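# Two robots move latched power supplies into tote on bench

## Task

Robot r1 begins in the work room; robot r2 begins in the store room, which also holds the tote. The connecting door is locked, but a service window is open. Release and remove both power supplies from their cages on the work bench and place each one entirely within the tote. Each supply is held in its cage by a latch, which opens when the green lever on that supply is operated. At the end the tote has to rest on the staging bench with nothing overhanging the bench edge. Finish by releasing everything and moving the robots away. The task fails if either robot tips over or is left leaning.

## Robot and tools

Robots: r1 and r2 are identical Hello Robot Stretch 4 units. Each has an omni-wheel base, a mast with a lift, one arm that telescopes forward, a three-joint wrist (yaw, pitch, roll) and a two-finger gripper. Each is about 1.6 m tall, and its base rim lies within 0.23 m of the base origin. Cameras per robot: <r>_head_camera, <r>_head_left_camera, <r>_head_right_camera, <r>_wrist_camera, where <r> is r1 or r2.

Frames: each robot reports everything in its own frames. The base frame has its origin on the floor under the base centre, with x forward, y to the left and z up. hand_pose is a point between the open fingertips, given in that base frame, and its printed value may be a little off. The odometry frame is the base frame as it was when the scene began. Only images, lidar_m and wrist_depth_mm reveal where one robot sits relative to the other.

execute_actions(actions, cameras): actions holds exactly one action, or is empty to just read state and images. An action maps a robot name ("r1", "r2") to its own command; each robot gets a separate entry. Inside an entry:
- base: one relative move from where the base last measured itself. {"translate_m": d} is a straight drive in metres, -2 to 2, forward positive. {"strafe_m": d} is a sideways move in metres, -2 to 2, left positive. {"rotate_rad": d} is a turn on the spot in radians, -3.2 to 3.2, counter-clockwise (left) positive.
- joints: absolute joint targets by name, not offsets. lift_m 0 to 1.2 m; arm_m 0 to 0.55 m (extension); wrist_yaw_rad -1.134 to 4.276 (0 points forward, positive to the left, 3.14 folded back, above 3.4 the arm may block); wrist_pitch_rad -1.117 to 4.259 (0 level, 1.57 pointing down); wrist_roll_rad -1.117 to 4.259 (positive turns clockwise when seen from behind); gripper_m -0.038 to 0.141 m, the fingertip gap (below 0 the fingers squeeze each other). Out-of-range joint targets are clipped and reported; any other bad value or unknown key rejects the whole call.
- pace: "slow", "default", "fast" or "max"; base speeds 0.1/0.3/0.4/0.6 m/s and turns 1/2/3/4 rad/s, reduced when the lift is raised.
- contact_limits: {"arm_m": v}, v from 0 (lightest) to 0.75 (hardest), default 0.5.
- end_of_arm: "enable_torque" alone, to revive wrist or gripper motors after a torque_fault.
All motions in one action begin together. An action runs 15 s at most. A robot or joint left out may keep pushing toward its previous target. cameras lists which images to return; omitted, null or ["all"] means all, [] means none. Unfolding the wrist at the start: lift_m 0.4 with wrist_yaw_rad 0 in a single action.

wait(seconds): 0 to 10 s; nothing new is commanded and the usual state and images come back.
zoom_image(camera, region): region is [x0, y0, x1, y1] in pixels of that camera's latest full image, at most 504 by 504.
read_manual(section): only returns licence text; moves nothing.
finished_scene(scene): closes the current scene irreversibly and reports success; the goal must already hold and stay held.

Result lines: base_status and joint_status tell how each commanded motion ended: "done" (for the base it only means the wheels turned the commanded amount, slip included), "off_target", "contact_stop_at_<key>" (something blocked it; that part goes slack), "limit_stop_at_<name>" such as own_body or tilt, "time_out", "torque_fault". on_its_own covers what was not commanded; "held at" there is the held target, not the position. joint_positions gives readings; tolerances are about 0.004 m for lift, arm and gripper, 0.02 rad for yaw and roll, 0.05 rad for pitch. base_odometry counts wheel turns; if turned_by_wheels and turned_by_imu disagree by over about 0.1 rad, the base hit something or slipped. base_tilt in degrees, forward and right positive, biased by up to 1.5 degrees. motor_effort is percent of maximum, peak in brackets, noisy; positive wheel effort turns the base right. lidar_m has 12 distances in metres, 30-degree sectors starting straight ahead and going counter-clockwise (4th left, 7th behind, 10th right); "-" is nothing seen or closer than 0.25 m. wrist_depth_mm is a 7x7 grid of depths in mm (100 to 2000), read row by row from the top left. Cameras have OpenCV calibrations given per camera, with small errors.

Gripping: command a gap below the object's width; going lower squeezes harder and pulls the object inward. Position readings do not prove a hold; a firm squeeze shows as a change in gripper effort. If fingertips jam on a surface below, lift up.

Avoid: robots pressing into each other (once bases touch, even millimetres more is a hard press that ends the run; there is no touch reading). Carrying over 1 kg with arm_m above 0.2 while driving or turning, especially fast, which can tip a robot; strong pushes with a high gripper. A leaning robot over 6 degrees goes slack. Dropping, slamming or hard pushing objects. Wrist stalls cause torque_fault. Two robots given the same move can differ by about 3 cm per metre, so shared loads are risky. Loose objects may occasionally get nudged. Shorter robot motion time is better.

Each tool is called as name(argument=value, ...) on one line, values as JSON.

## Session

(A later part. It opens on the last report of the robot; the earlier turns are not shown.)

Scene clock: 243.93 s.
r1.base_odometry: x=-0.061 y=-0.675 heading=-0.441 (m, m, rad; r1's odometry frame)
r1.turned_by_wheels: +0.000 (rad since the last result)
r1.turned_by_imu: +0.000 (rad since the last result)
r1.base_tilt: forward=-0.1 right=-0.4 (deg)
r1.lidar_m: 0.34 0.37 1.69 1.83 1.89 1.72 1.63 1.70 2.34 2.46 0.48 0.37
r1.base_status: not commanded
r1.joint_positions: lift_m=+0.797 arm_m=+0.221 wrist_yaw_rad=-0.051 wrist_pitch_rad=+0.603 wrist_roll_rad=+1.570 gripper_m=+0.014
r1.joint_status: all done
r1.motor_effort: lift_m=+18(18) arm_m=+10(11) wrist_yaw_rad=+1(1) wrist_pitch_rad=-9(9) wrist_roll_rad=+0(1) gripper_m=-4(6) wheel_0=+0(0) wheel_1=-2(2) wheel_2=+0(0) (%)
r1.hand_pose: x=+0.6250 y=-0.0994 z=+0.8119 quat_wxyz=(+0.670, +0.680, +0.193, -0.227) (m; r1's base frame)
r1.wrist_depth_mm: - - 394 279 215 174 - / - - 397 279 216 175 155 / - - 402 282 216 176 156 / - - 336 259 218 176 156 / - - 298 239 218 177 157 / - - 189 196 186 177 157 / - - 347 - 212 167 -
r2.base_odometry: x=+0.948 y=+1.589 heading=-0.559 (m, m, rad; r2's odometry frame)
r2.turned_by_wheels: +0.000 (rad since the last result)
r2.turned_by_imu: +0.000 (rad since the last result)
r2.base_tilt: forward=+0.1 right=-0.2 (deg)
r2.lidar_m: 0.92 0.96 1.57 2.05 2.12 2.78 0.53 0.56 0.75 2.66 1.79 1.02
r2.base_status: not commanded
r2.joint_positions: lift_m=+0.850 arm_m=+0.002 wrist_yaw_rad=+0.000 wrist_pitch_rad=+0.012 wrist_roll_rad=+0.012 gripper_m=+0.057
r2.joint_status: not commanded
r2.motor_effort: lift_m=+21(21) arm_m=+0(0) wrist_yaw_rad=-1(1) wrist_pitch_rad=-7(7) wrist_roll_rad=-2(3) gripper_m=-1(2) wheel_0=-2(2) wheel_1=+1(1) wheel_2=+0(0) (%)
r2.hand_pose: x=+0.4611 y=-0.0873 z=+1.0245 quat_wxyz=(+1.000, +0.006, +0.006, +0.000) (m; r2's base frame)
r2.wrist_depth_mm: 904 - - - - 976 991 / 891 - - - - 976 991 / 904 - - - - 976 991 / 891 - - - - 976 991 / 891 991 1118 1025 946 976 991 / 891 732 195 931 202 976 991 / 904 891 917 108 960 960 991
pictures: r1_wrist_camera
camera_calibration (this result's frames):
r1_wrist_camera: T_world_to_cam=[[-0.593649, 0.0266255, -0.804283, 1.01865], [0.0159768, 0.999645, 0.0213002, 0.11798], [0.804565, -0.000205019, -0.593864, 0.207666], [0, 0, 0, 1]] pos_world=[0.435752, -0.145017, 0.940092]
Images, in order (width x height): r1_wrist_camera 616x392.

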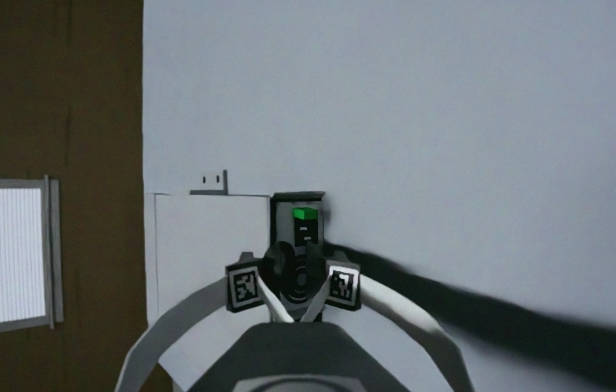

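execute_actions(actions=[{"r1":{"joints":{"arm_m":0.227,"gripper_m":-0.005},"pace":"slow"}}], cameras=[])

execute_actions(actions=[{"r1":{"joints":{"arm_m":0.231,"lift_m":0.792,"gripper_m":-0.038},"pace":"slow"}}], cameras=[])

execute_actions(actions=[{"r1":{"joints":{"arm_m":0.222,"lift_m":0.789},"pace":"slow"}}], cameras=[])

execute_actions(actions=[{"r1":{"joints":{"arm_m":0.216,"lift_m":0.786},"pace":"slow"}}], cameras=["r1_wrist_camera"])

zoom_image(camera="r1_wrist_camera", region=[190, 170, 390, 320])

Scene clock: 245.27 s.
r1.base_odometry: x=-0.061 y=-0.675 heading=-0.441 (m, m, rad; r1's odometry frame)
r1.turned_by_wheels: +0.000 (rad since the last result)
r1.turned_by_imu: +0.000 (rad since the last result)
r1.base_tilt: forward=-0.1 right=-0.3 (deg)
r1.lidar_m: 0.33 0.34 1.70 1.83 1.89 1.72 1.63 1.69 2.35 2.47 0.51 0.35
r1.base_status: not commanded
r1.joint_positions: lift_m=+0.797 arm_m=+0.225 wrist_yaw_rad=-0.050 wrist_pitch_rad=+0.603 wrist_roll_rad=+1.570 gripper_m=-0.005
r1.joint_status: all done
r1.motor_effort: lift_m=+18(18) arm_m=+9(9) wrist_yaw_rad=-1(3) wrist_pitch_rad=-9(11) wrist_roll_rad=-1(1) gripper_m=-13(14) wheel_0=+0(0) wheel_1=-1(2) wheel_2=+0(0) (%)
r1.hand_pose: x=+0.6292 y=-0.0992 z=+0.8118 quat_wxyz=(+0.670, +0.680, +0.193, -0.227) (m; r1's base frame)
r1.wrist_depth_mm: - - 397 278 216 173 - / - - 394 279 215 175 155 / - - 397 281 216 176 155 / - - 336 259 217 176 156 / - - 297 230 218 177 156 / - - 185 204 185 177 157 / - - 345 - 212 167 -
r2.base_odometry: x=+0.948 y=+1.589 heading=-0.559 (m, m, rad; r2's odometry frame)
r2.turned_by_wheels: +0.000 (rad since the last result)
r2.turned_by_imu: +0.000 (rad since the last result)
r2.base_tilt: forward=+0.1 right=-0.2 (deg)
r2.lidar_m: 0.91 0.96 1.54 2.06 2.11 2.78 0.52 0.54 0.75 2.67 1.77 0.97
r2.base_status: not commanded
r2.joint_positions: lift_m=+0.850 arm_m=+0.002 wrist_yaw_rad=+0.000 wrist_pitch_rad=+0.012 wrist_roll_rad=+0.012 gripper_m=+0.057
r2.joint_status: not commanded
r2.motor_effort: lift_m=+21(21) arm_m=-1(1) wrist_yaw_rad=-1(1) wrist_pitch_rad=-7(6) wrist_roll_rad=-1(2) gripper_m=-3(3) wheel_0=-2(2) wheel_1=+1(1) wheel_2=+0(0) (%)
r2.hand_pose: x=+0.4611 y=-0.0873 z=+1.0245 quat_wxyz=(+1.000, +0.006, +0.006, +0.000) (m; r2's base frame)
r2.wrist_depth_mm: 904 - - - - 976 991 / 891 - - - - 976 991 / 891 - - - - 976 991 / 891 - - - - 976 991 / 891 991 1118 1025 946 976 991 / 891 741 195 931 202 976 991 / 904 917 917 108 960 960 991
pictures: none
No camera images: the call's "cameras" was empty. Leave "cameras" out to get every camera's image.

Scene clock: 246.57 s.
r1.base_odometry: x=-0.061 y=-0.675 heading=-0.441 (m, m, rad; r1's odometry frame)
r1.turned_by_wheels: +0.000 (rad since the last result)
r1.turned_by_imu: +0.000 (rad since the last result)
r1.base_tilt: forward=+0.0 right=-0.4 (deg)
r1.lidar_m: 0.33 0.37 1.70 1.83 1.88 1.70 1.63 1.71 2.34 2.45 0.50 0.37
r1.base_status: not commanded
r1.joint_positions: lift_m=+0.792 arm_m=+0.230 wrist_yaw_rad=-0.049 wrist_pitch_rad=+0.602 wrist_roll_rad=+1.570 gripper_m=-0.037
r1.joint_status: all done
r1.motor_effort: lift_m=+19(18) arm_m=+7(19) wrist_yaw_rad=-6(5) wrist_pitch_rad=-8(9) wrist_roll_rad=-1(0) gripper_m=-25(26) wheel_0=+0(0) wheel_1=-1(2) wheel_2=+0(1) (%)
r1.hand_pose: x=+0.6338 y=-0.0989 z=+0.8069 quat_wxyz=(+0.670, +0.680, +0.193, -0.226) (m; r1's base frame)
r1.wrist_depth_mm: - - 382 271 209 168 - / - - 384 271 209 170 150 / - - 387 271 210 170 151 / - - 324 251 211 171 152 / - - 283 227 211 171 152 / - 455 181 202 181 166 151 / - 585 330 - 205 162 -
r2.base_odometry: x=+0.948 y=+1.589 heading=-0.559 (m, m, rad; r2's odometry frame)
r2.turned_by_wheels: +0.000 (rad since the last result)
r2.turned_by_imu: +0.000 (rad since the last result)
r2.base_tilt: forward=+0.1 right=-0.1 (deg)
r2.lidar_m: 0.94 0.98 1.57 2.04 2.08 2.77 0.54 0.55 0.75 2.66 1.78 1.00
r2.base_status: not commanded
r2.joint_positions: lift_m=+0.850 arm_m=+0.002 wrist_yaw_rad=+0.000 wrist_pitch_rad=+0.012 wrist_roll_rad=+0.012 gripper_m=+0.057
r2.joint_status: not commanded
r2.motor_effort: lift_m=+21(21) arm_m=-1(0) wrist_yaw_rad=-1(1) wrist_pitch_rad=-7(6) wrist_roll_rad=-2(1) gripper_m=-3(3) wheel_0=-2(2) wheel_1=+1(1) wheel_2=+0(0) (%)
r2.hand_pose: x=+0.4611 y=-0.0873 z=+1.0245 quat_wxyz=(+1.000, +0.006, +0.006, +0.000) (m; r2's base frame)
r2.wrist_depth_mm: 904 - - - - 960 991 / 891 - - - - 976 991 / 891 - - - - 976 991 / 891 - - - - 976 991 / 891 991 1118 1025 960 976 991 / 904 741 195 931 202 976 991 / 904 904 931 108 960 960 991
pictures: none
No camera images: the call's "cameras" was empty. Leave "cameras" out to get every camera's image.

Scene clock: 247.47 s.
r1.base_odometry: x=-0.061 y=-0.676 heading=-0.441 (m, m, rad; r1's odometry frame)
r1.turned_by_wheels: +0.000 (rad since the last result)
r1.turned_by_imu: +0.000 (rad since the last result)
r1.base_tilt: forward=+0.1 right=-0.4 (deg)
r1.lidar_m: 0.34 0.36 1.70 1.83 1.89 1.69 1.63 1.70 2.36 2.47 0.51 0.37
r1.base_status: not commanded
r1.joint_positions: lift_m=+0.789 arm_m=+0.225 wrist_yaw_rad=-0.046 wrist_pitch_rad=+0.597 wrist_roll_rad=+1.570 gripper_m=-0.037
r1.joint_status: all done
r1.on_its_own: wrist_yaw_rad is at rest, and its effort (-14) is outside its rest range (-13 to +13)
r1.motor_effort: lift_m=+21(19) arm_m=-14(15) wrist_yaw_rad=-14(13) wrist_pitch_rad=+7(7) wrist_roll_rad=+0(1) gripper_m=-24(28) wheel_0=-3(3) wheel_1=-1(1) wheel_2=+4(4) (%)
r1.hand_pose: x=+0.6297 y=-0.0983 z=+0.8050 quat_wxyz=(+0.671, +0.680, +0.193, -0.223) (m; r1's base frame)
r1.wrist_depth_mm: - - 384 270 207 166 - / - - 387 270 206 168 148 / - - 384 271 208 168 150 / - - 322 250 209 169 150 / - - 283 236 210 169 150 / - 459 181 200 175 165 150 / - - 332 - 204 160 -
r2.base_odometry: x=+0.948 y=+1.589 heading=-0.559 (m, m, rad; r2's odometry frame)
r2.turned_by_wheels: +0.000 (rad since the last result)
r2.turned_by_imu: +0.000 (rad since the last result)
r2.base_tilt: forward=+0.1 right=-0.2 (deg)
r2.lidar_m: 0.90 0.98 1.56 2.06 2.08 2.77 0.53 0.53 0.75 2.67 1.75 0.97
r2.base_status: not commanded
r2.joint_positions: lift_m=+0.850 arm_m=+0.002 wrist_yaw_rad=+0.000 wrist_pitch_rad=+0.012 wrist_roll_rad=+0.012 gripper_m=+0.057
r2.joint_status: not commanded
r2.motor_effort: lift_m=+21(21) arm_m=+0(0) wrist_yaw_rad=-2(1) wrist_pitch_rad=-7(6) wrist_roll_rad=-3(3) gripper_m=-3(4) wheel_0=-2(2) wheel_1=+1(1) wheel_2=+0(0) (%)
r2.hand_pose: x=+0.4611 y=-0.0873 z=+1.0245 quat_wxyz=(+1.000, +0.006, +0.006, +0.000) (m; r2's base frame)
r2.wrist_depth_mm: 904 - - - - 976 991 / 891 - - - - 991 991 / 891 - - - - 976 991 / 904 - - - - 976 991 / 904 991 1118 1042 946 976 991 / 891 741 195 946 202 976 976 / 904 917 917 108 960 960 976
pictures: none
No camera images: the call's "cameras" was empty. Leave "cameras" out to get every camera's image.

Scene clock: 248.23 s.
r1.base_odometry: x=-0.061 y=-0.676 heading=-0.441 (m, m, rad; r1's odometry frame)
r1.turned_by_wheels: +0.000 (rad since the last result)
r1.turned_by_imu: +0.000 (rad since the last result)
r1.base_tilt: forward=+0.0 right=-0.3 (deg)
r1.lidar_m: 0.33 0.35 1.69 1.83 1.88 1.70 1.64 1.71 2.35 2.46 0.50 0.38
r1.base_status: not commanded
r1.joint_positions: lift_m=+0.786 arm_m=+0.219 wrist_yaw_rad=-0.044 wrist_pitch_rad=+0.593 wrist_roll_rad=+1.570 gripper_m=-0.037
r1.joint_status: all done
r1.on_its_own: wrist_yaw_rad is at rest, and its effort (-17) is outside its rest range (-13 to +13)
r1.motor_effort: lift_m=+20(20) arm_m=-16(15) wrist_yaw_rad=-17(17) wrist_pitch_rad=+20(20) wrist_roll_rad=-2(0) gripper_m=-26(26) wheel_0=-3(3) wheel_1=-2(2) wheel_2=+5(5) (%)
r1.hand_pose: x=+0.6248 y=-0.0980 z=+0.8031 quat_wxyz=(+0.672, +0.680, +0.192, -0.221) (m; r1's base frame)
r1.wrist_depth_mm: - - 384 267 206 166 - / - - 387 270 206 167 147 / - - 387 271 208 167 148 / - - 324 249 208 168 149 / - - 285 238 208 168 148 / - - 182 203 179 167 149 / - - 332 - 202 159 -
r2.base_odometry: x=+0.948 y=+1.589 heading=-0.559 (m, m, rad; r2's odometry frame)
r2.turned_by_wheels: +0.000 (rad since the last result)
r2.turned_by_imu: +0.000 (rad since the last result)
r2.base_tilt: forward=+0.1 right=-0.3 (deg)
r2.lidar_m: 0.91 0.98 1.60 2.05 2.12 2.79 0.53 0.55 0.72 2.65 1.77 1.00
r2.base_status: not commanded
r2.joint_positions: lift_m=+0.850 arm_m=+0.002 wrist_yaw_rad=+0.000 wrist_pitch_rad=+0.012 wrist_roll_rad=+0.012 gripper_m=+0.057
r2.joint_status: not commanded
r2.motor_effort: lift_m=+21(21) arm_m=-1(0) wrist_yaw_rad=-1(1) wrist_pitch_rad=-7(6) wrist_roll_rad=-2(0) gripper_m=-2(3) wheel_0=-2(2) wheel_1=+1(1) wheel_2=+0(0) (%)
r2.hand_pose: x=+0.4611 y=-0.0873 z=+1.0245 quat_wxyz=(+1.000, +0.006, +0.006, +0.000) (m; r2's base frame)
r2.wrist_depth_mm: 891 - - - - 976 991 / 891 - - - - 960 991 / 891 - - - - 976 991 / 904 - - - - 976 991 / 904 991 1118 1025 960 976 991 / 891 741 195 931 202 976 991 / 891 904 917 108 960 960 991
pictures: r1_wrist_camera
camera_calibration (this result's frames):
r1_wrist_camera: T_world_to_cam=[[-0.585611, 0.0223698, -0.810283, 1.01091], [0.00933231, 0.999739, 0.0208555, 0.121273], [0.810538, 0.0046514, -0.585667, 0.192735], [0, 0, 0, 1]] pos_world=[0.434649, -0.144752, 0.929473]
Images, in order (width x height): r1_wrist_camera 616x392.

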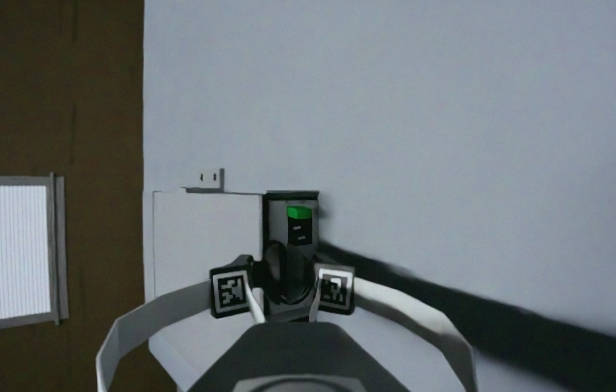

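Region (190, 170, 390, 320) of r1_wrist_camera's 616x392 image, scaled by 2.520; it fills the top 378 rows of this view, and the rest is white.

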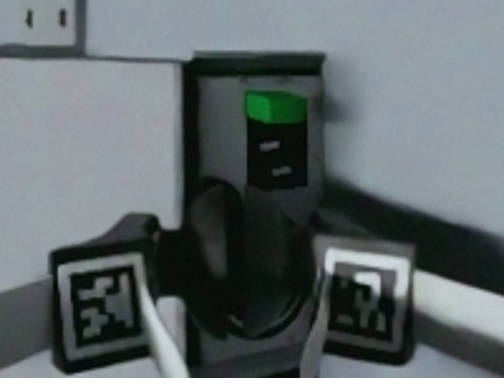

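Seems to be moving. Continue.

execute_actions(actions=[{"r1":{"joints":{"arm_m":0.212,"lift_m":0.785},"pace":"slow"}}], cameras=["r1_wrist_camera"])

zoom_image(camera="r1_wrist_camera", region=[190, 170, 390, 320])

Scene clock: 249.13 s.
r1.base_odometry: x=-0.061 y=-0.675 heading=-0.441 (m, m, rad; r1's odometry frame)
r1.turned_by_wheels: +0.000 (rad since the last result)
r1.turned_by_imu: +0.000 (rad since the last result)
r1.base_tilt: forward=+0.0 right=-0.3 (deg)
r1.lidar_m: 0.34 0.37 1.70 1.84 1.88 1.69 1.62 1.69 2.36 2.48 0.52 0.37
r1.base_status: not commanded
r1.joint_positions: lift_m=+0.785 arm_m=+0.214 wrist_yaw_rad=-0.050 wrist_pitch_rad=+0.602 wrist_roll_rad=+1.570 gripper_m=-0.037
r1.joint_status: all done
r1.motor_effort: lift_m=+20(19) arm_m=-9(19) wrist_yaw_rad=-1(21) wrist_pitch_rad=-5(26) wrist_roll_rad=+0(1) gripper_m=-19(27) wheel_0=+0(3) wheel_1=-1(2) wheel_2=+1(6) (%)
r1.hand_pose: x=+0.6177 y=-0.0991 z=+0.8000 quat_wxyz=(+0.670, +0.680, +0.193, -0.226) (m; r1's base frame)
r1.wrist_depth_mm: - - 368 260 201 162 - / - - 370 260 202 163 145 / - - 373 264 203 164 146 / - - 307 253 204 165 146 / - - 272 234 204 165 146 / - - 183 198 175 160 146 / - 564 317 - 198 156 -
r2.base_odometry: x=+0.948 y=+1.589 heading=-0.559 (m, m, rad; r2's odometry frame)
r2.turned_by_wheels: +0.000 (rad since the last result)
r2.turned_by_imu: +0.000 (rad since the last result)
r2.base_tilt: forward=+0.1 right=-0.2 (deg)
r2.lidar_m: 0.93 0.95 1.59 2.07 2.11 2.80 0.54 0.56 0.77 2.68 1.77 1.01
r2.base_status: not commanded
r2.joint_positions: lift_m=+0.850 arm_m=+0.002 wrist_yaw_rad=+0.000 wrist_pitch_rad=+0.012 wrist_roll_rad=+0.012 gripper_m=+0.057
r2.joint_status: not commanded
r2.motor_effort: lift_m=+21(21) arm_m=+0(0) wrist_yaw_rad=-1(1) wrist_pitch_rad=-7(7) wrist_roll_rad=-2(0) gripper_m=-4(3) wheel_0=-2(2) wheel_1=+1(1) wheel_2=+0(0) (%)
r2.hand_pose: x=+0.4611 y=-0.0873 z=+1.0245 quat_wxyz=(+1.000, +0.006, +0.006, +0.000) (m; r2's base frame)
r2.wrist_depth_mm: 891 - - - - 976 991 / 891 - - - - 960 991 / 891 - - - - 976 991 / 904 - - - - 976 991 / 904 991 1118 1025 960 976 991 / 904 741 195 946 202 976 991 / 904 917 931 108 960 976 976
pictures: r1_wrist_camera
camera_calibration (this result's frames):
r1_wrist_camera: T_world_to_cam=[[-0.592698, 0.0259339, -0.805007, 1.00467], [0.0148553, 0.999663, 0.0212674, 0.118823], [0.805288, 0.000646526, -0.592883, 0.205313], [0, 0, 0, 1]] pos_world=[0.428363, -0.144971, 0.927965]
Images, in order (width x height): r1_wrist_camera 616x392.

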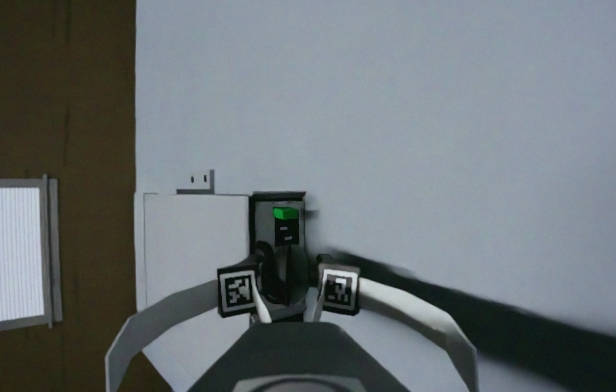

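Region (190, 170, 390, 320) of r1_wrist_camera's 616x392 image, scaled by 2.520; it fills the top 378 rows of this view, and the rest is white.

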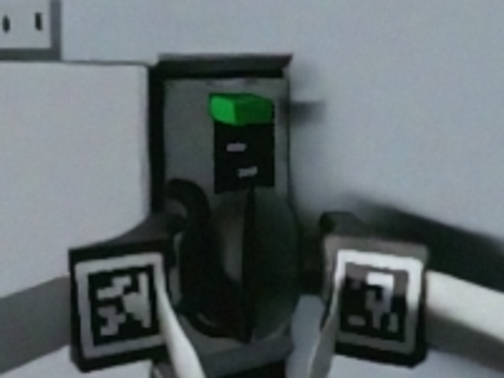

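execute_actions(actions=[{"r1":{"base":{"strafe_m":-0.003},"joints":{"arm_m":0.165,"lift_m":0.79,"gripper_m":0.042}}}], cameras=[])

execute_actions(actions=[{"r1":{"joints":{"wrist_pitch_rad":0.4,"wrist_roll_rad":0}}}], cameras=[])

execute_actions(actions=[{"r1":{"joints":{"arm_m":0.178,"lift_m":0.745},"pace":"slow"}}], cameras=["r1_wrist_camera"])

zoom_image(camera="r1_wrist_camera", region=[190, 190, 390, 320])

Scene clock: 250.97 s.
r1.base_odometry: x=-0.062 y=-0.678 heading=-0.441 (m, m, rad; r1's odometry frame)
r1.turned_by_wheels: +0.000 (rad since the last result)
r1.turned_by_imu: +0.000 (rad since the last result)
r1.base_tilt: forward=-0.1 right=-0.4 (deg)
r1.lidar_m: 0.34 0.36 1.69 1.83 1.89 1.70 1.62 1.71 2.34 2.46 0.48 0.37
r1.base_status: done
r1.joint_positions: lift_m=+0.790 arm_m=+0.167 wrist_yaw_rad=-0.050 wrist_pitch_rad=+0.598 wrist_roll_rad=+1.570 gripper_m=+0.042
r1.joint_status: all done
r1.motor_effort: lift_m=+21(23) arm_m=-9(7) wrist_yaw_rad=+0(1) wrist_pitch_rad=+6(6) wrist_roll_rad=+1(1) gripper_m=-2(20) wheel_0=+1(4) wheel_1=-1(7) wheel_2=+0(1) (%)
r1.hand_pose: x=+0.5713 y=-0.0992 z=+0.8059 quat_wxyz=(+0.671, +0.680, +0.191, -0.225) (m; r1's base frame)
r1.wrist_depth_mm: - - 392 273 211 169 - / - - 392 274 211 171 151 / - - 392 276 213 171 151 / - - 351 278 213 172 153 / - - 294 279 208 172 153 / - - 196 248 190 173 153 / - - 342 - 207 165 -
r2.base_odometry: x=+0.948 y=+1.589 heading=-0.559 (m, m, rad; r2's odometry frame)
r2.turned_by_wheels: +0.000 (rad since the last result)
r2.turned_by_imu: +0.000 (rad since the last result)
r2.base_tilt: forward=+0.2 right=-0.2 (deg)
r2.lidar_m: 0.91 0.96 1.58 2.06 2.10 2.77 0.51 0.55 0.76 2.65 1.79 1.02
r2.base_status: not commanded
r2.joint_positions: lift_m=+0.850 arm_m=+0.002 wrist_yaw_rad=+0.000 wrist_pitch_rad=+0.012 wrist_roll_rad=+0.012 gripper_m=+0.057
r2.joint_status: not commanded
r2.motor_effort: lift_m=+21(21) arm_m=-1(1) wrist_yaw_rad=-1(1) wrist_pitch_rad=-7(6) wrist_roll_rad=-1(3) gripper_m=-2(3) wheel_0=-2(2) wheel_1=+1(1) wheel_2=+0(0) (%)
r2.hand_pose: x=+0.4611 y=-0.0873 z=+1.0245 quat_wxyz=(+1.000, +0.006, +0.006, +0.000) (m; r2's base frame)
r2.wrist_depth_mm: 904 - - - - 960 976 / 904 - - - - 960 991 / 891 - - - - 976 991 / 904 - - - - 991 991 / 891 991 1118 1025 960 976 991 / 891 741 195 946 202 976 991 / 904 904 917 108 976 976 991
pictures: none
No camera images: the call's "cameras" was empty. Leave "cameras" out to get every camera's image.

Scene clock: 252.47 s.
r1.base_odometry: x=-0.062 y=-0.678 heading=-0.441 (m, m, rad; r1's odometry frame)
r1.turned_by_wheels: +0.000 (rad since the last result)
r1.turned_by_imu: +0.000 (rad since the last result)
r1.base_tilt: forward=+0.0 right=-0.3 (deg)
r1.lidar_m: 0.34 0.36 1.70 1.84 1.89 1.72 1.63 1.72 2.36 2.46 0.51 0.37
r1.base_status: not commanded
r1.joint_positions: lift_m=+0.790 arm_m=+0.167 wrist_yaw_rad=-0.050 wrist_pitch_rad=+0.402 wrist_roll_rad=+0.000 gripper_m=+0.042
r1.joint_status: all done
r1.motor_effort: lift_m=+21(21) arm_m=-9(9) wrist_yaw_rad=-3(2) wrist_pitch_rad=-7(12) wrist_roll_rad=-2(7) gripper_m=-3(4) wheel_0=+1(1) wheel_1=+0(0) wheel_2=+0(0) (%)
r1.hand_pose: x=+0.5982 y=-0.1006 z=+0.8552 quat_wxyz=(+0.980, +0.005, +0.200, -0.025) (m; r1's base frame)
r1.wrist_depth_mm: - - - - - - - / - - - - - - - / - - 699 707 732 750 - / - 488 394 427 512 521 525 / 1499 359 304 310 392 397 399 / 303 306 196 290 197 320 320 / 258 257 272 - 276 268 277
r2.base_odometry: x=+0.948 y=+1.589 heading=-0.559 (m, m, rad; r2's odometry frame)
r2.turned_by_wheels: +0.000 (rad since the last result)
r2.turned_by_imu: +0.000 (rad since the last result)
r2.base_tilt: forward=+0.1 right=-0.3 (deg)
r2.lidar_m: 0.93 0.97 1.59 2.03 2.09 2.78 0.54 0.54 0.77 2.68 1.77 1.00
r2.base_status: not commanded
r2.joint_positions: lift_m=+0.850 arm_m=+0.002 wrist_yaw_rad=+0.000 wrist_pitch_rad=+0.012 wrist_roll_rad=+0.012 gripper_m=+0.057
r2.joint_status: not commanded
r2.motor_effort: lift_m=+21(21) arm_m=+0(0) wrist_yaw_rad=-1(1) wrist_pitch_rad=-7(6) wrist_roll_rad=-3(2) gripper_m=-3(3) wheel_0=-2(2) wheel_1=+1(1) wheel_2=+0(0) (%)
r2.hand_pose: x=+0.4611 y=-0.0873 z=+1.0245 quat_wxyz=(+1.000, +0.006, +0.006, +0.000) (m; r2's base frame)
r2.wrist_depth_mm: 891 - - - - 960 991 / 891 - - - - 976 991 / 904 - - - - 976 991 / 904 - - - - 976 991 / 904 1008 1118 1025 960 976 991 / 891 741 195 931 202 976 976 / 904 917 917 108 960 976 991
pictures: none
No camera images: the call's "cameras" was empty. Leave "cameras" out to get every camera's image.

Scene clock: 253.70 s.
r1.base_odometry: x=-0.062 y=-0.678 heading=-0.441 (m, m, rad; r1's odometry frame)
r1.turned_by_wheels: +0.000 (rad since the last result)
r1.turned_by_imu: +0.000 (rad since the last result)
r1.base_tilt: forward=+0.0 right=-0.4 (deg)
r1.lidar_m: 0.34 0.36 1.72 1.84 1.88 1.70 1.62 1.69 2.35 2.46 0.52 0.35
r1.base_status: not commanded
r1.joint_positions: lift_m=+0.745 arm_m=+0.176 wrist_yaw_rad=-0.050 wrist_pitch_rad=+0.402 wrist_roll_rad=+0.000 gripper_m=+0.042
r1.joint_status: all done
r1.motor_effort: lift_m=+18(19) arm_m=+9(11) wrist_yaw_rad=-2(2) wrist_pitch_rad=-8(8) wrist_roll_rad=-3(0) gripper_m=-2(4) wheel_0=+1(1) wheel_1=+0(0) wheel_2=+0(0) (%)
r1.hand_pose: x=+0.6080 y=-0.1006 z=+0.8105 quat_wxyz=(+0.980, +0.005, +0.200, -0.025) (m; r1's base frame)
r1.wrist_depth_mm: - - - - - - - / - - - - - - - / - 603 421 469 597 609 627 / 1921 349 298 306 413 421 427 / 300 282 255 258 315 320 322 / 243 246 196 244 197 258 259 / 208 206 218 - 222 215 219
r2.base_odometry: x=+0.948 y=+1.589 heading=-0.559 (m, m, rad; r2's odometry frame)
r2.turned_by_wheels: +0.000 (rad since the last result)
r2.turned_by_imu: +0.000 (rad since the last result)
r2.base_tilt: forward=+0.1 right=-0.3 (deg)
r2.lidar_m: 0.92 0.95 1.57 2.05 2.11 2.76 0.54 0.56 0.76 2.67 1.80 1.01
r2.base_status: not commanded
r2.joint_positions: lift_m=+0.850 arm_m=+0.002 wrist_yaw_rad=+0.000 wrist_pitch_rad=+0.012 wrist_roll_rad=+0.012 gripper_m=+0.057
r2.joint_status: not commanded
r2.motor_effort: lift_m=+21(21) arm_m=+0(0) wrist_yaw_rad=-1(1) wrist_pitch_rad=-6(7) wrist_roll_rad=-1(3) gripper_m=-3(3) wheel_0=-2(2) wheel_1=+1(1) wheel_2=+0(0) (%)
r2.hand_pose: x=+0.4611 y=-0.0873 z=+1.0245 quat_wxyz=(+1.000, +0.006, +0.006, +0.000) (m; r2's base frame)
r2.wrist_depth_mm: 891 - - - - 976 991 / 904 - - - - 960 991 / 891 - - - - 976 991 / 891 - - - - 976 991 / 904 991 1118 1042 946 976 991 / 891 741 195 946 202 960 991 / 904 904 931 108 960 976 991
pictures: r1_wrist_camera
camera_calibration (this result's frames):
r1_wrist_camera: T_world_to_cam=[[-0.0798339, -0.996695, 0.0150452, -0.0718661], [-0.428319, 0.020671, -0.903391, 1.04056], [0.900094, -0.0785654, -0.428553, 0.0205437], [0, 0, 0, 1]] pos_world=[0.421463, -0.091524, 0.949919]
Images, in order (width x height): r1_wrist_camera 616x392.

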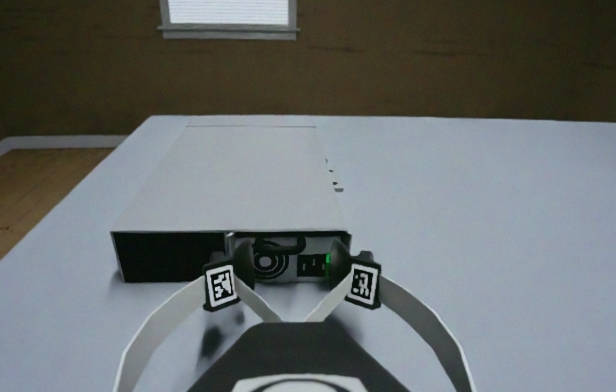

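Region (190, 190, 390, 320) of r1_wrist_camera's 616x392 image, scaled by 2.520; it fills the top 328 rows of this view, and the rest is white.

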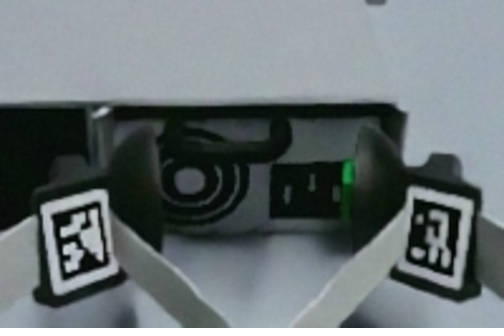

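execute_actions(actions=[{"r1":{"base":{"strafe_m":0.008},"joints":{"gripper_m":0.034},"pace":"slow"}}], cameras=[])

execute_actions(actions=[{"r1":{"joints":{"arm_m":0.188},"pace":"slow"}}], cameras=["r1_wrist_camera"])

zoom_image(camera="r1_wrist_camera", region=[190, 190, 390, 320])

Scene clock: 254.67 s.
r1.base_odometry: x=-0.059 y=-0.671 heading=-0.441 (m, m, rad; r1's odometry frame)
r1.turned_by_wheels: +0.000 (rad since the last result)
r1.turned_by_imu: +0.000 (rad since the last result)
r1.base_tilt: forward=-0.1 right=-0.4 (deg)
r1.lidar_m: 0.34 0.37 1.70 1.84 1.88 1.69 1.63 1.70 2.35 2.48 0.51 0.36
r1.base_status: done
r1.joint_positions: lift_m=+0.745 arm_m=+0.176 wrist_yaw_rad=-0.050 wrist_pitch_rad=+0.402 wrist_roll_rad=+0.000 gripper_m=+0.034
r1.joint_status: all done
r1.motor_effort: lift_m=+18(18) arm_m=+9(9) wrist_yaw_rad=-2(1) wrist_pitch_rad=-7(9) wrist_roll_rad=-2(2) gripper_m=-3(5) wheel_0=-1(2) wheel_1=+0(7) wheel_2=+0(0) (%)
r1.hand_pose: x=+0.6080 y=-0.1006 z=+0.8105 quat_wxyz=(+0.980, +0.005, +0.200, -0.025) (m; r1's base frame)
r1.wrist_depth_mm: - - - - - - - / - - - - - - - / - 661 421 466 591 609 627 / 1983 368 300 303 410 421 427 / 300 289 255 260 317 320 324 / 244 247 194 245 191 257 259 / 208 207 218 - 218 216 219
r2.base_odometry: x=+0.948 y=+1.589 heading=-0.559 (m, m, rad; r2's odometry frame)
r2.turned_by_wheels: +0.000 (rad since the last result)
r2.turned_by_imu: +0.000 (rad since the last result)
r2.base_tilt: forward=+0.2 right=-0.3 (deg)
r2.lidar_m: 0.94 0.93 1.59 2.05 2.12 2.78 0.53 0.55 0.74 2.67 1.77 0.99
r2.base_status: not commanded
r2.joint_positions: lift_m=+0.850 arm_m=+0.002 wrist_yaw_rad=+0.000 wrist_pitch_rad=+0.012 wrist_roll_rad=+0.012 gripper_m=+0.057
r2.joint_status: not commanded
r2.motor_effort: lift_m=+21(21) arm_m=+0(0) wrist_yaw_rad=-1(1) wrist_pitch_rad=-6(7) wrist_roll_rad=-2(1) gripper_m=-3(1) wheel_0=-2(2) wheel_1=+1(1) wheel_2=+0(0) (%)
r2.hand_pose: x=+0.4611 y=-0.0873 z=+1.0245 quat_wxyz=(+1.000, +0.006, +0.006, +0.000) (m; r2's base frame)
r2.wrist_depth_mm: 891 - - - - 976 991 / 891 - - - - 976 991 / 891 - - - - 960 991 / 891 - - - - 976 991 / 904 991 1118 1025 946 976 991 / 891 741 195 931 202 976 991 / 891 904 931 108 960 976 991
pictures: none
No camera images: the call's "cameras" was empty. Leave "cameras" out to get every camera's image.

Scene clock: 255.60 s.
r1.base_odometry: x=-0.059 y=-0.671 heading=-0.441 (m, m, rad; r1's odometry frame)
r1.turned_by_wheels: +0.000 (rad since the last result)
r1.turned_by_imu: +0.000 (rad since the last result)
r1.base_tilt: forward=+0.0 right=-0.4 (deg)
r1.lidar_m: 0.34 0.37 1.70 1.84 1.87 1.72 1.62 1.71 2.32 2.47 0.52 0.36
r1.base_status: not commanded
r1.joint_positions: lift_m=+0.745 arm_m=+0.186 wrist_yaw_rad=-0.050 wrist_pitch_rad=+0.402 wrist_roll_rad=+0.000 gripper_m=+0.034
r1.joint_status: all done
r1.motor_effort: lift_m=+18(18) arm_m=+9(10) wrist_yaw_rad=-1(2) wrist_pitch_rad=-9(8) wrist_roll_rad=-2(2) gripper_m=-3(4) wheel_0=-2(2) wheel_1=+0(0) wheel_2=+0(0) (%)
r1.hand_pose: x=+0.6180 y=-0.1006 z=+0.8105 quat_wxyz=(+0.980, +0.005, +0.200, -0.025) (m; r1's base frame)
r1.wrist_depth_mm: - - - - - - - / - - - - - - - / - 668 427 462 591 609 627 / 1921 368 298 304 410 418 427 / 300 278 254 254 315 320 322 / 243 247 193 244 191 259 260 / 208 206 217 - 218 215 220
r2.base_odometry: x=+0.948 y=+1.589 heading=-0.559 (m, m, rad; r2's odometry frame)
r2.turned_by_wheels: +0.000 (rad since the last result)
r2.turned_by_imu: +0.000 (rad since the last result)
r2.base_tilt: forward=+0.1 right=-0.2 (deg)
r2.lidar_m: 0.92 0.93 1.57 2.04 2.11 2.76 0.53 0.54 0.74 2.69 1.80 1.01
r2.base_status: not commanded
r2.joint_positions: lift_m=+0.850 arm_m=+0.002 wrist_yaw_rad=+0.000 wrist_pitch_rad=+0.012 wrist_roll_rad=+0.012 gripper_m=+0.057
r2.joint_status: not commanded
r2.motor_effort: lift_m=+21(21) arm_m=-1(0) wrist_yaw_rad=-1(1) wrist_pitch_rad=-6(7) wrist_roll_rad=-1(2) gripper_m=-3(3) wheel_0=-2(2) wheel_1=+1(1) wheel_2=+0(0) (%)
r2.hand_pose: x=+0.4611 y=-0.0873 z=+1.0245 quat_wxyz=(+1.000, +0.006, +0.006, +0.000) (m; r2's base frame)
r2.wrist_depth_mm: 891 - - - - 976 991 / 891 - - - - 976 991 / 891 - - - - 976 991 / 904 - - - - 960 991 / 904 991 1118 1025 960 976 991 / 904 741 195 946 202 991 991 / 904 917 931 108 946 976 991
pictures: r1_wrist_camera
camera_calibration (this result's frames):
r1_wrist_camera: T_world_to_cam=[[-0.079834, -0.996695, 0.0150452, -0.0710678], [-0.428319, 0.020671, -0.903391, 1.04484], [0.900094, -0.0785655, -0.428553, 0.0115433], [0, 0, 0, 1]] pos_world=[0.431463, -0.091524, 0.949919]
Images, in order (width x height): r1_wrist_camera 616x392.

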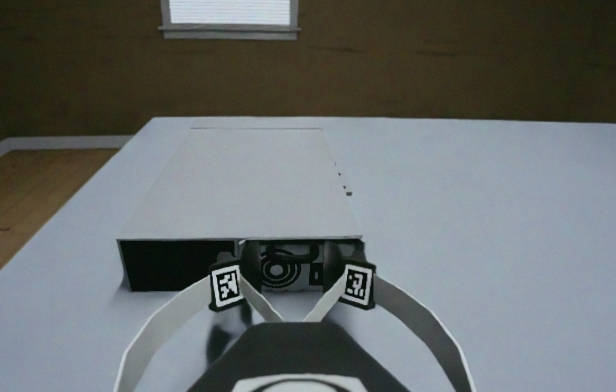

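Region (190, 190, 390, 320) of r1_wrist_camera's 616x392 image, scaled by 2.520; it fills the top 328 rows of this view, and the rest is white.

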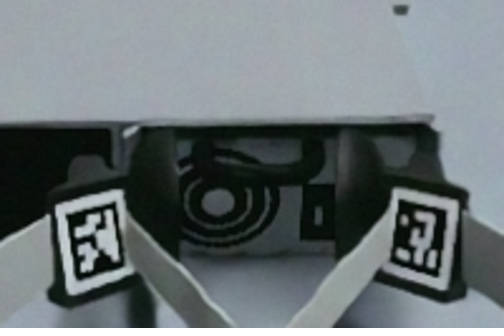

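Centred. Advance to light contact.

execute_actions(actions=[{"r1":{"joints":{"arm_m":0.197,"gripper_m":0.031},"pace":"slow"}}], cameras=["r1_wrist_camera"])

zoom_image(camera="r1_wrist_camera", region=[190, 190, 390, 320])

Scene clock: 256.60 s.
r1.base_odometry: x=-0.059 y=-0.671 heading=-0.441 (m, m, rad; r1's odometry frame)
r1.turned_by_wheels: +0.000 (rad since the last result)
r1.turned_by_imu: +0.000 (rad since the last result)
r1.base_tilt: forward=-0.1 right=-0.4 (deg)
r1.lidar_m: 0.34 0.37 1.69 1.83 1.88 1.70 1.63 1.71 2.33 2.48 0.50 0.36
r1.base_status: not commanded
r1.joint_positions: lift_m=+0.745 arm_m=+0.195 wrist_yaw_rad=-0.051 wrist_pitch_rad=+0.405 wrist_roll_rad=+0.000 gripper_m=+0.031
r1.joint_status: all done
r1.motor_effort: lift_m=+18(17) arm_m=+11(10) wrist_yaw_rad=+2(1) wrist_pitch_rad=-15(15) wrist_roll_rad=-2(4) gripper_m=-4(5) wheel_0=-2(1) wheel_1=+0(0) wheel_2=+0(0) (%)
r1.hand_pose: x=+0.6263 y=-0.1009 z=+0.8098 quat_wxyz=(+0.979, +0.005, +0.201, -0.025) (m; r1's base frame)
r1.wrist_depth_mm: - - - - - - - / - - - - - - - / - 597 413 452 574 591 615 / 1921 364 296 298 407 413 421 / 296 274 241 243 312 315 319 / 242 243 191 243 191 256 256 / 206 205 216 - 216 213 217
r2.base_odometry: x=+0.948 y=+1.589 heading=-0.559 (m, m, rad; r2's odometry frame)
r2.turned_by_wheels: +0.000 (rad since the last result)
r2.turned_by_imu: +0.000 (rad since the last result)
r2.base_tilt: forward=+0.1 right=-0.2 (deg)
r2.lidar_m: 0.93 0.95 1.58 2.04 2.12 2.79 0.52 0.55 0.76 2.66 1.79 0.99
r2.base_status: not commanded
r2.joint_positions: lift_m=+0.850 arm_m=+0.002 wrist_yaw_rad=+0.000 wrist_pitch_rad=+0.012 wrist_roll_rad=+0.012 gripper_m=+0.057
r2.joint_status: not commanded
r2.motor_effort: lift_m=+21(21) arm_m=+0(0) wrist_yaw_rad=-1(1) wrist_pitch_rad=-7(7) wrist_roll_rad=+0(1) gripper_m=-2(2) wheel_0=-2(2) wheel_1=+1(1) wheel_2=+0(0) (%)
r2.hand_pose: x=+0.4611 y=-0.0873 z=+1.0245 quat_wxyz=(+1.000, +0.006, +0.006, +0.000) (m; r2's base frame)
r2.wrist_depth_mm: 891 - - - - 976 991 / 891 - - - - 976 991 / 891 - - - - 976 991 / 891 - - - - 976 991 / 891 991 1118 1025 960 976 991 / 904 741 195 931 202 960 1008 / 891 904 931 108 960 960 991
pictures: r1_wrist_camera
camera_calibration (this result's frames):
r1_wrist_camera: T_world_to_cam=[[-0.0810502, -0.996593, 0.0152635, -0.0701299], [-0.430625, 0.0212025, -0.902282, 1.04838], [0.898884, -0.079703, -0.430876, 0.00630153], [0, 0, 0, 1]] pos_world=[0.440108, -0.0916169, 0.949716]
Images, in order (width x height): r1_wrist_camera 616x392.

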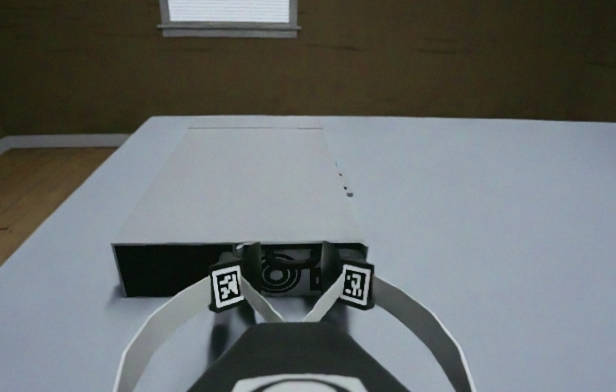

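Region (190, 190, 390, 320) of r1_wrist_camera's 616x392 image, scaled by 2.520; it fills the top 328 rows of this view, and the rest is white.

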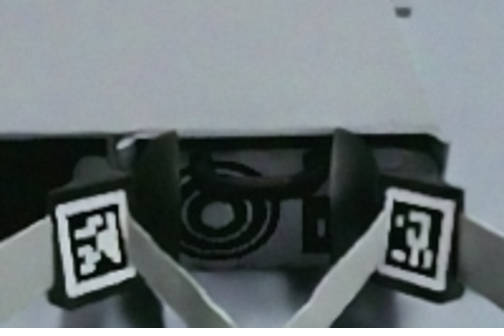

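execute_actions(actions=[{"r1":{"joints":{"arm_m":0.202,"lift_m":0.743,"gripper_m":0.005},"pace":"slow"}}], cameras=[])

execute_actions(actions=[{"r1":{"joints":{"arm_m":0.208,"lift_m":0.741,"gripper_m":-0.017},"pace":"slow"}}], cameras=[])

execute_actions(actions=[{"r1":{"joints":{"arm_m":0.213,"lift_m":0.739,"gripper_m":-0.038},"pace":"slow"}}], cameras=["r1_wrist_camera"])

zoom_image(camera="r1_wrist_camera", region=[190, 190, 390, 320])

Scene clock: 258.17 s.
r1.base_odometry: x=-0.059 y=-0.671 heading=-0.441 (m, m, rad; r1's odometry frame)
r1.turned_by_wheels: +0.000 (rad since the last result)
r1.turned_by_imu: +0.000 (rad since the last result)
r1.base_tilt: forward=-0.1 right=-0.4 (deg)
r1.lidar_m: 0.34 0.35 1.68 1.83 1.87 1.70 1.63 1.71 2.36 2.47 0.51 0.37
r1.base_status: not commanded
r1.joint_positions: lift_m=+0.743 arm_m=+0.200 wrist_yaw_rad=-0.052 wrist_pitch_rad=+0.408 wrist_roll_rad=+0.000 gripper_m=+0.005
r1.joint_status: all done
r1.motor_effort: lift_m=+20(20) arm_m=+10(10) wrist_yaw_rad=+3(10) wrist_pitch_rad=-23(23) wrist_roll_rad=-1(2) gripper_m=-18(17) wheel_0=+0(2) wheel_1=+1(1) wheel_2=-3(3) (%)
r1.hand_pose: x=+0.6311 y=-0.1010 z=+0.8069 quat_wxyz=(+0.979, +0.005, +0.202, -0.025) (m; r1's base frame)
r1.wrist_depth_mm: - - - - - - - / - - - - - - - / - 574 394 439 559 574 591 / 1808 336 285 290 397 402 404 / 287 267 236 233 304 309 312 / 236 237 190 237 188 250 250 / 201 200 211 - 216 208 212
r2.base_odometry: x=+0.948 y=+1.589 heading=-0.559 (m, m, rad; r2's odometry frame)
r2.turned_by_wheels: +0.000 (rad since the last result)
r2.turned_by_imu: +0.000 (rad since the last result)
r2.base_tilt: forward=+0.1 right=-0.2 (deg)
r2.lidar_m: 0.94 0.95 1.56 2.05 2.10 2.77 0.54 0.55 0.74 2.65 1.78 0.99
r2.base_status: not commanded
r2.joint_positions: lift_m=+0.850 arm_m=+0.002 wrist_yaw_rad=+0.000 wrist_pitch_rad=+0.012 wrist_roll_rad=+0.012 gripper_m=+0.057
r2.joint_status: not commanded
r2.motor_effort: lift_m=+21(21) arm_m=-1(0) wrist_yaw_rad=-1(1) wrist_pitch_rad=-7(6) wrist_roll_rad=-1(2) gripper_m=-4(2) wheel_0=-2(2) wheel_1=+1(1) wheel_2=+0(0) (%)
r2.hand_pose: x=+0.4611 y=-0.0873 z=+1.0245 quat_wxyz=(+1.000, +0.006, +0.006, +0.000) (m; r2's base frame)
r2.wrist_depth_mm: 904 - - - - 976 991 / 891 - - - - 976 976 / 891 - - - - 976 976 / 891 - - - - 976 991 / 891 991 1118 1042 960 976 991 / 904 741 194 946 202 976 991 / 904 904 931 108 960 960 991
pictures: none
No camera images: the call's "cameras" was empty. Leave "cameras" out to get every camera's image.

Scene clock: 259.23 s.
r1.base_odometry: x=-0.059 y=-0.671 heading=-0.441 (m, m, rad; r1's odometry frame)
r1.turned_by_wheels: +0.000 (rad since the last result)
r1.turned_by_imu: +0.000 (rad since the last result)
r1.base_tilt: forward=-0.1 right=-0.4 (deg)
r1.lidar_m: 0.34 0.37 1.68 1.83 1.88 1.71 1.62 1.72 2.33 2.47 0.51 0.36
r1.base_status: not commanded
r1.joint_positions: lift_m=+0.741 arm_m=+0.206 wrist_yaw_rad=-0.054 wrist_pitch_rad=+0.409 wrist_roll_rad=+0.000 gripper_m=-0.016
r1.joint_status: all done
r1.on_its_own: wrist_pitch_rad is at rest, and its effort (-27) is outside its rest range (-23 to +23)
r1.motor_effort: lift_m=+19(20) arm_m=+11(15) wrist_yaw_rad=+10(13) wrist_pitch_rad=-27(27) wrist_roll_rad=-1(1) gripper_m=-23(24) wheel_0=+0(0) wheel_1=+1(1) wheel_2=-4(4) (%)
r1.hand_pose: x=+0.6365 y=-0.1015 z=+0.8046 quat_wxyz=(+0.979, +0.006, +0.203, -0.026) (m; r1's base frame)
r1.wrist_depth_mm: - - - - - - - / - - - - - - - / - 559 389 427 549 564 585 / 1808 329 278 285 392 397 402 / 283 263 228 227 300 304 306 / 232 221 186 235 185 246 247 / 199 197 208 - 213 206 210
r2.base_odometry: x=+0.948 y=+1.589 heading=-0.559 (m, m, rad; r2's odometry frame)
r2.turned_by_wheels: +0.000 (rad since the last result)
r2.turned_by_imu: +0.000 (rad since the last result)
r2.base_tilt: forward=+0.1 right=-0.2 (deg)
r2.lidar_m: 0.93 0.95 1.55 2.05 2.09 2.75 0.53 0.56 0.77 2.68 1.80 1.00
r2.base_status: not commanded
r2.joint_positions: lift_m=+0.850 arm_m=+0.002 wrist_yaw_rad=+0.000 wrist_pitch_rad=+0.012 wrist_roll_rad=+0.012 gripper_m=+0.057
r2.joint_status: not commanded
r2.motor_effort: lift_m=+21(21) arm_m=+0(0) wrist_yaw_rad=-1(1) wrist_pitch_rad=-7(6) wrist_roll_rad=+1(1) gripper_m=-4(3) wheel_0=-2(2) wheel_1=+1(1) wheel_2=+0(0) (%)
r2.hand_pose: x=+0.4611 y=-0.0873 z=+1.0245 quat_wxyz=(+1.000, +0.006, +0.006, +0.000) (m; r2's base frame)
r2.wrist_depth_mm: 891 - - - - 960 991 / 904 - - - - 991 991 / 891 - - - - 976 991 / 891 - - - - 976 976 / 891 991 1118 1025 960 976 991 / 891 741 195 931 202 976 991 / 904 904 917 108 960 960 991
pictures: none
No camera images: the call's "cameras" was empty. Leave "cameras" out to get every camera's image.

Scene clock: 260.27 s.
r1.base_odometry: x=-0.059 y=-0.671 heading=-0.441 (m, m, rad; r1's odometry frame)
r1.turned_by_wheels: +0.000 (rad since the last result)
r1.turned_by_imu: +0.000 (rad since the last result)
r1.base_tilt: forward=-0.1 right=-0.3 (deg)
r1.lidar_m: 0.33 0.36 1.69 1.83 1.87 1.70 1.62 1.71 2.36 2.47 0.51 0.37
r1.base_status: not commanded
r1.joint_positions: lift_m=+0.739 arm_m=+0.211 wrist_yaw_rad=-0.054 wrist_pitch_rad=+0.410 wrist_roll_rad=+0.000 gripper_m=-0.037
r1.joint_status: all done
r1.on_its_own: wrist_pitch_rad is at rest, and its effort (-29) is outside its rest range (-23 to +23)
r1.motor_effort: lift_m=+19(18) arm_m=+11(15) wrist_yaw_rad=+10(17) wrist_pitch_rad=-29(28) wrist_roll_rad=+0(2) gripper_m=-27(26) wheel_0=+0(0) wheel_1=+1(1) wheel_2=-5(5) (%)
r1.hand_pose: x=+0.6414 y=-0.1015 z=+0.8024 quat_wxyz=(+0.979, +0.005, +0.203, -0.026) (m; r1's base frame)
r1.wrist_depth_mm: - - - - - - - / - - - - - - - / - 512 379 415 535 559 574 / 1756 307 274 278 384 392 397 / 281 243 224 226 285 300 301 / 229 217 181 230 185 243 243 / 196 196 205 - 210 204 206
r2.base_odometry: x=+0.948 y=+1.589 heading=-0.559 (m, m, rad; r2's odometry frame)
r2.turned_by_wheels: +0.000 (rad since the last result)
r2.turned_by_imu: +0.000 (rad since the last result)
r2.base_tilt: forward=+0.1 right=-0.2 (deg)
r2.lidar_m: 0.94 0.96 1.56 2.05 2.10 2.79 0.53 0.55 0.73 2.67 1.73 0.99
r2.base_status: not commanded
r2.joint_positions: lift_m=+0.850 arm_m=+0.002 wrist_yaw_rad=+0.000 wrist_pitch_rad=+0.012 wrist_roll_rad=+0.012 gripper_m=+0.057
r2.joint_status: not commanded
r2.motor_effort: lift_m=+21(21) arm_m=+0(1) wrist_yaw_rad=-1(1) wrist_pitch_rad=-7(7) wrist_roll_rad=-2(4) gripper_m=-3(2) wheel_0=-2(2) wheel_1=+1(1) wheel_2=+0(0) (%)
r2.hand_pose: x=+0.4611 y=-0.0873 z=+1.0245 quat_wxyz=(+1.000, +0.006, +0.006, +0.000) (m; r2's base frame)
r2.wrist_depth_mm: 891 - - - - 960 991 / 891 - - - - 976 991 / 891 - - - - 976 991 / 891 - - - - 976 991 / 904 991 1118 1025 960 976 991 / 891 741 195 931 202 976 991 / 904 904 917 108 960 976 991
pictures: r1_wrist_camera
camera_calibration (this result's frames):
r1_wrist_camera: T_world_to_cam=[[-0.0833431, -0.9964, 0.01554, -0.0681196], [-0.434955, 0.0223422, -0.900175, 1.04944], [0.896587, -0.0817826, -0.435251, -0.00580639], [0, 0, 0, 1]] pos_world=[0.455987, -0.091796, 0.943211]
Images, in order (width x height): r1_wrist_camera 616x392.

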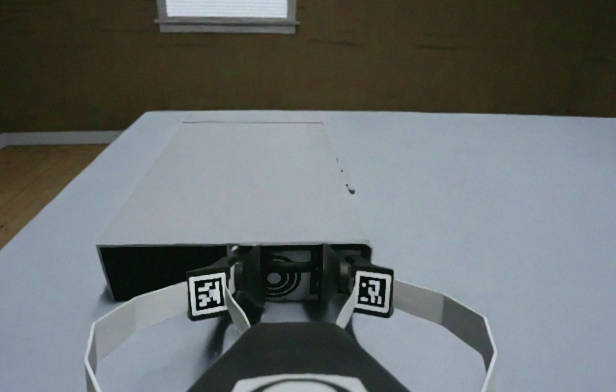

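Region (190, 190, 390, 320) of r1_wrist_camera's 616x392 image, scaled by 2.520; it fills the top 328 rows of this view, and the rest is white.

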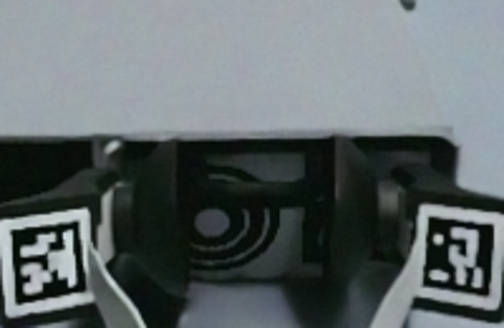

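Good grip. Pull, lowering slightly to unload the upward force.

execute_actions(actions=[{"r1":{"joints":{"arm_m":0.203,"lift_m":0.735},"pace":"slow"}}], cameras=[])

execute_actions(actions=[{"r1":{"joints":{"arm_m":0.197,"lift_m":0.733},"pace":"slow"}}], cameras=["r1_wrist_camera"])

Scene clock: 261.33 s.
r1.base_odometry: x=-0.059 y=-0.671 heading=-0.441 (m, m, rad; r1's odometry frame)
r1.turned_by_wheels: +0.000 (rad since the last result)
r1.turned_by_imu: +0.000 (rad since the last result)
r1.base_tilt: forward=+0.0 right=-0.4 (deg)
r1.lidar_m: 0.34 0.35 1.70 1.81 1.86 1.70 1.61 1.71 2.35 2.48 0.50 0.36
r1.base_status: not commanded
r1.joint_positions: lift_m=+0.735 arm_m=+0.206 wrist_yaw_rad=-0.046 wrist_pitch_rad=+0.402 wrist_roll_rad=+0.000 gripper_m=-0.037
r1.joint_status: all done
r1.motor_effort: lift_m=+21(21) arm_m=-15(16) wrist_yaw_rad=-12(14) wrist_pitch_rad=-5(30) wrist_roll_rad=+0(0) gripper_m=-34(32) wheel_0=-5(5) wheel_1=-1(1) wheel_2=+3(5) (%)
r1.hand_pose: x=+0.6378 y=-0.0996 z=+0.8004 quat_wxyz=(+0.980, +0.005, +0.199, -0.023) (m; r1's base frame)
r1.wrist_depth_mm: - - - - - - - / - - - - - - - / - 569 389 427 554 569 585 / 1863 327 274 279 387 394 399 / 279 258 224 223 283 301 301 / 229 218 181 230 185 242 243 / 195 195 204 - 208 202 206
r2.base_odometry: x=+0.948 y=+1.589 heading=-0.559 (m, m, rad; r2's odometry frame)
r2.turned_by_wheels: +0.000 (rad since the last result)
r2.turned_by_imu: +0.000 (rad since the last result)
r2.base_tilt: forward=+0.1 right=-0.2 (deg)
r2.lidar_m: 0.94 0.97 1.57 2.06 2.12 2.78 0.53 0.55 0.74 2.68 1.77 0.99
r2.base_status: not commanded
r2.joint_positions: lift_m=+0.850 arm_m=+0.002 wrist_yaw_rad=+0.000 wrist_pitch_rad=+0.012 wrist_roll_rad=+0.012 gripper_m=+0.057
r2.joint_status: not commanded
r2.motor_effort: lift_m=+21(21) arm_m=+0(0) wrist_yaw_rad=-1(1) wrist_pitch_rad=-7(6) wrist_roll_rad=-1(3) gripper_m=-2(2) wheel_0=-2(2) wheel_1=+1(1) wheel_2=+0(0) (%)
r2.hand_pose: x=+0.4611 y=-0.0873 z=+1.0245 quat_wxyz=(+1.000, +0.006, +0.006, +0.000) (m; r2's base frame)
r2.wrist_depth_mm: 891 - - - - 976 976 / 904 - - - - 976 991 / 891 - - - - 976 991 / 891 - - - - 976 991 / 904 976 1118 1025 946 976 991 / 904 732 195 946 202 976 991 / 891 917 917 108 960 976 976
pictures: none
No camera images: the call's "cameras" was empty. Leave "cameras" out to get every camera's image.

Scene clock: 262.10 s.
r1.base_odometry: x=-0.059 y=-0.671 heading=-0.441 (m, m, rad; r1's odometry frame)
r1.turned_by_wheels: +0.000 (rad since the last result)
r1.turned_by_imu: +0.000 (rad since the last result)
r1.base_tilt: forward=+0.0 right=-0.4 (deg)
r1.lidar_m: 0.34 0.37 1.67 1.83 1.87 1.72 1.63 1.71 2.35 2.46 0.48 0.35
r1.base_status: not commanded
r1.joint_positions: lift_m=+0.733 arm_m=+0.199 wrist_yaw_rad=-0.048 wrist_pitch_rad=+0.400 wrist_roll_rad=+0.000 gripper_m=-0.037
r1.joint_status: all done
r1.motor_effort: lift_m=+20(22) arm_m=-12(20) wrist_yaw_rad=-7(21) wrist_pitch_rad=-2(5) wrist_roll_rad=-1(0) gripper_m=-31(37) wheel_0=-4(6) wheel_1=+0(2) wheel_2=+2(6) (%)
r1.hand_pose: x=+0.6312 y=-0.1001 z=+0.7988 quat_wxyz=(+0.980, +0.005, +0.199, -0.024) (m; r1's base frame)
r1.wrist_depth_mm: - - - - - - - / - - - - - - - / - 569 387 427 554 569 591 / 1863 327 273 278 387 394 399 / 279 262 233 232 286 301 303 / 229 216 183 230 184 243 242 / 194 194 204 - 208 201 205
r2.base_odometry: x=+0.948 y=+1.589 heading=-0.559 (m, m, rad; r2's odometry frame)
r2.turned_by_wheels: +0.000 (rad since the last result)
r2.turned_by_imu: +0.000 (rad since the last result)
r2.base_tilt: forward=+0.1 right=-0.3 (deg)
r2.lidar_m: 0.93 0.96 1.60 2.05 2.10 2.77 0.53 0.55 0.75 2.66 1.81 1.00
r2.base_status: not commanded
r2.joint_positions: lift_m=+0.850 arm_m=+0.002 wrist_yaw_rad=+0.000 wrist_pitch_rad=+0.012 wrist_roll_rad=+0.012 gripper_m=+0.057
r2.joint_status: not commanded
r2.motor_effort: lift_m=+21(21) arm_m=+0(0) wrist_yaw_rad=-1(1) wrist_pitch_rad=-7(7) wrist_roll_rad=-1(1) gripper_m=-2(2) wheel_0=-2(2) wheel_1=+1(1) wheel_2=+0(0) (%)
r2.hand_pose: x=+0.4611 y=-0.0873 z=+1.0245 quat_wxyz=(+1.000, +0.006, +0.006, +0.000) (m; r2's base frame)
r2.wrist_depth_mm: 891 - - - - 976 991 / 904 - - - - 976 991 / 904 - - - - 976 991 / 891 - - - - 976 991 / 891 1008 1118 1025 960 976 991 / 891 741 195 931 202 960 991 / 904 904 931 108 960 960 991
pictures: r1_wrist_camera
camera_calibration (this result's frames):
r1_wrist_camera: T_world_to_cam=[[-0.0778991, -0.996842, 0.0153892, -0.0708941], [-0.426379, 0.0193586, -0.904338, 1.03937], [0.901184, -0.0770087, -0.42654, -0.00742533], [0, 0, 0, 1]] pos_world=[0.444334, -0.0913628, 0.937865]
Images, in order (width x height): r1_wrist_camera 616x392.

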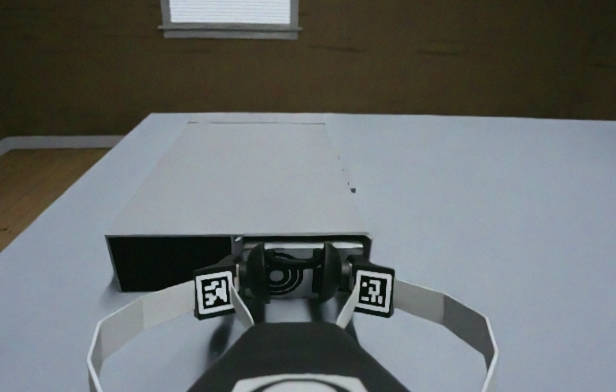

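execute_actions(actions=[{"r1":{"base":{"strafe_m":0.004},"joints":{"arm_m":0.01},"pace":"slow"}}], cameras=["r1_wrist_camera","r1_head_camera"])

Scene clock: 265.40 s.
r1.base_odometry: x=-0.057 y=-0.667 heading=-0.441 (m, m, rad; r1's odometry frame)
r1.turned_by_wheels: +0.000 (rad since the last result)
r1.turned_by_imu: +0.000 (rad since the last result)
r1.base_tilt: forward=-0.1 right=-0.4 (deg)
r1.lidar_m: 0.35 0.35 1.68 1.83 1.89 1.70 1.64 1.73 2.36 2.47 0.50 0.37
r1.base_status: done
r1.joint_positions: lift_m=+0.733 arm_m=+0.012 wrist_yaw_rad=-0.050 wrist_pitch_rad=+0.405 wrist_roll_rad=+0.000 gripper_m=-0.037
r1.joint_status: all done
r1.motor_effort: lift_m=+21(21) arm_m=-10(14) wrist_yaw_rad=-2(9) wrist_pitch_rad=-15(13) wrist_roll_rad=+0(0) gripper_m=-29(32) wheel_0=-2(9) wheel_1=+1(4) wheel_2=+1(3) (%)
r1.hand_pose: x=+0.4431 y=-0.1005 z=+0.7976 quat_wxyz=(+0.979, +0.005, +0.201, -0.024) (m; r1's base frame)
r1.wrist_depth_mm: - - - - - - - / - - - - - - - / - 569 452 459 544 559 580 / 1863 366 368 290 384 392 397 / 279 282 273 232 294 297 300 / 227 214 181 229 185 240 241 / 193 193 204 - 206 200 204
r2.base_odometry: x=+0.948 y=+1.589 heading=-0.559 (m, m, rad; r2's odometry frame)
r2.turned_by_wheels: +0.000 (rad since the last result)
r2.turned_by_imu: +0.001 (rad since the last result)
r2.base_tilt: forward=+0.1 right=-0.2 (deg)
r2.lidar_m: 0.94 0.96 1.59 2.05 2.11 2.77 0.53 0.55 0.75 2.67 1.80 1.00
r2.base_status: not commanded
r2.joint_positions: lift_m=+0.850 arm_m=+0.002 wrist_yaw_rad=+0.000 wrist_pitch_rad=+0.012 wrist_roll_rad=+0.012 gripper_m=+0.057
r2.joint_status: not commanded
r2.motor_effort: lift_m=+21(21) arm_m=+0(1) wrist_yaw_rad=-1(1) wrist_pitch_rad=-6(6) wrist_roll_rad=+1(2) gripper_m=-3(3) wheel_0=-2(2) wheel_1=+1(1) wheel_2=+0(0) (%)
r2.hand_pose: x=+0.4611 y=-0.0873 z=+1.0245 quat_wxyz=(+1.000, +0.006, +0.006, +0.000) (m; r2's base frame)
r2.wrist_depth_mm: 891 - - - - 960 991 / 891 - - - - 976 991 / 891 - - - - 976 991 / 917 - - - - 976 991 / 904 991 1118 1025 946 976 991 / 891 741 195 946 202 976 991 / 904 904 931 108 960 976 991
pictures: r1_head_camera, r1_wrist_camera
camera_calibration (this result's frames):
r1_wrist_camera: T_world_to_cam=[[-0.0795607, -0.996709, 0.0155275, -0.0853161], [-0.430508, 0.020307, -0.902358, 0.958411], [0.899073, -0.078477, -0.430707, 0.165651], [0, 0, 0, 1]] pos_world=[0.256884, -0.091498, 0.937501]
Images, in order (width x height): r1_head_camera 420x560, r1_wrist_camera 616x392.

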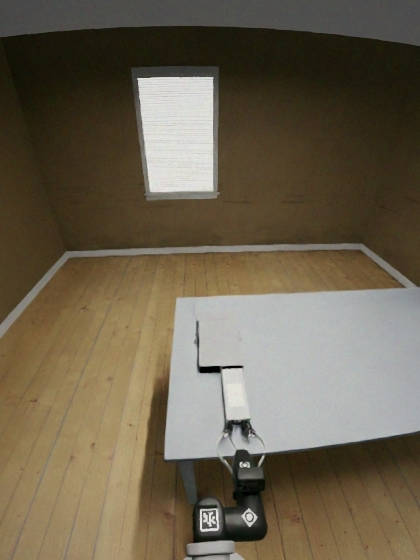

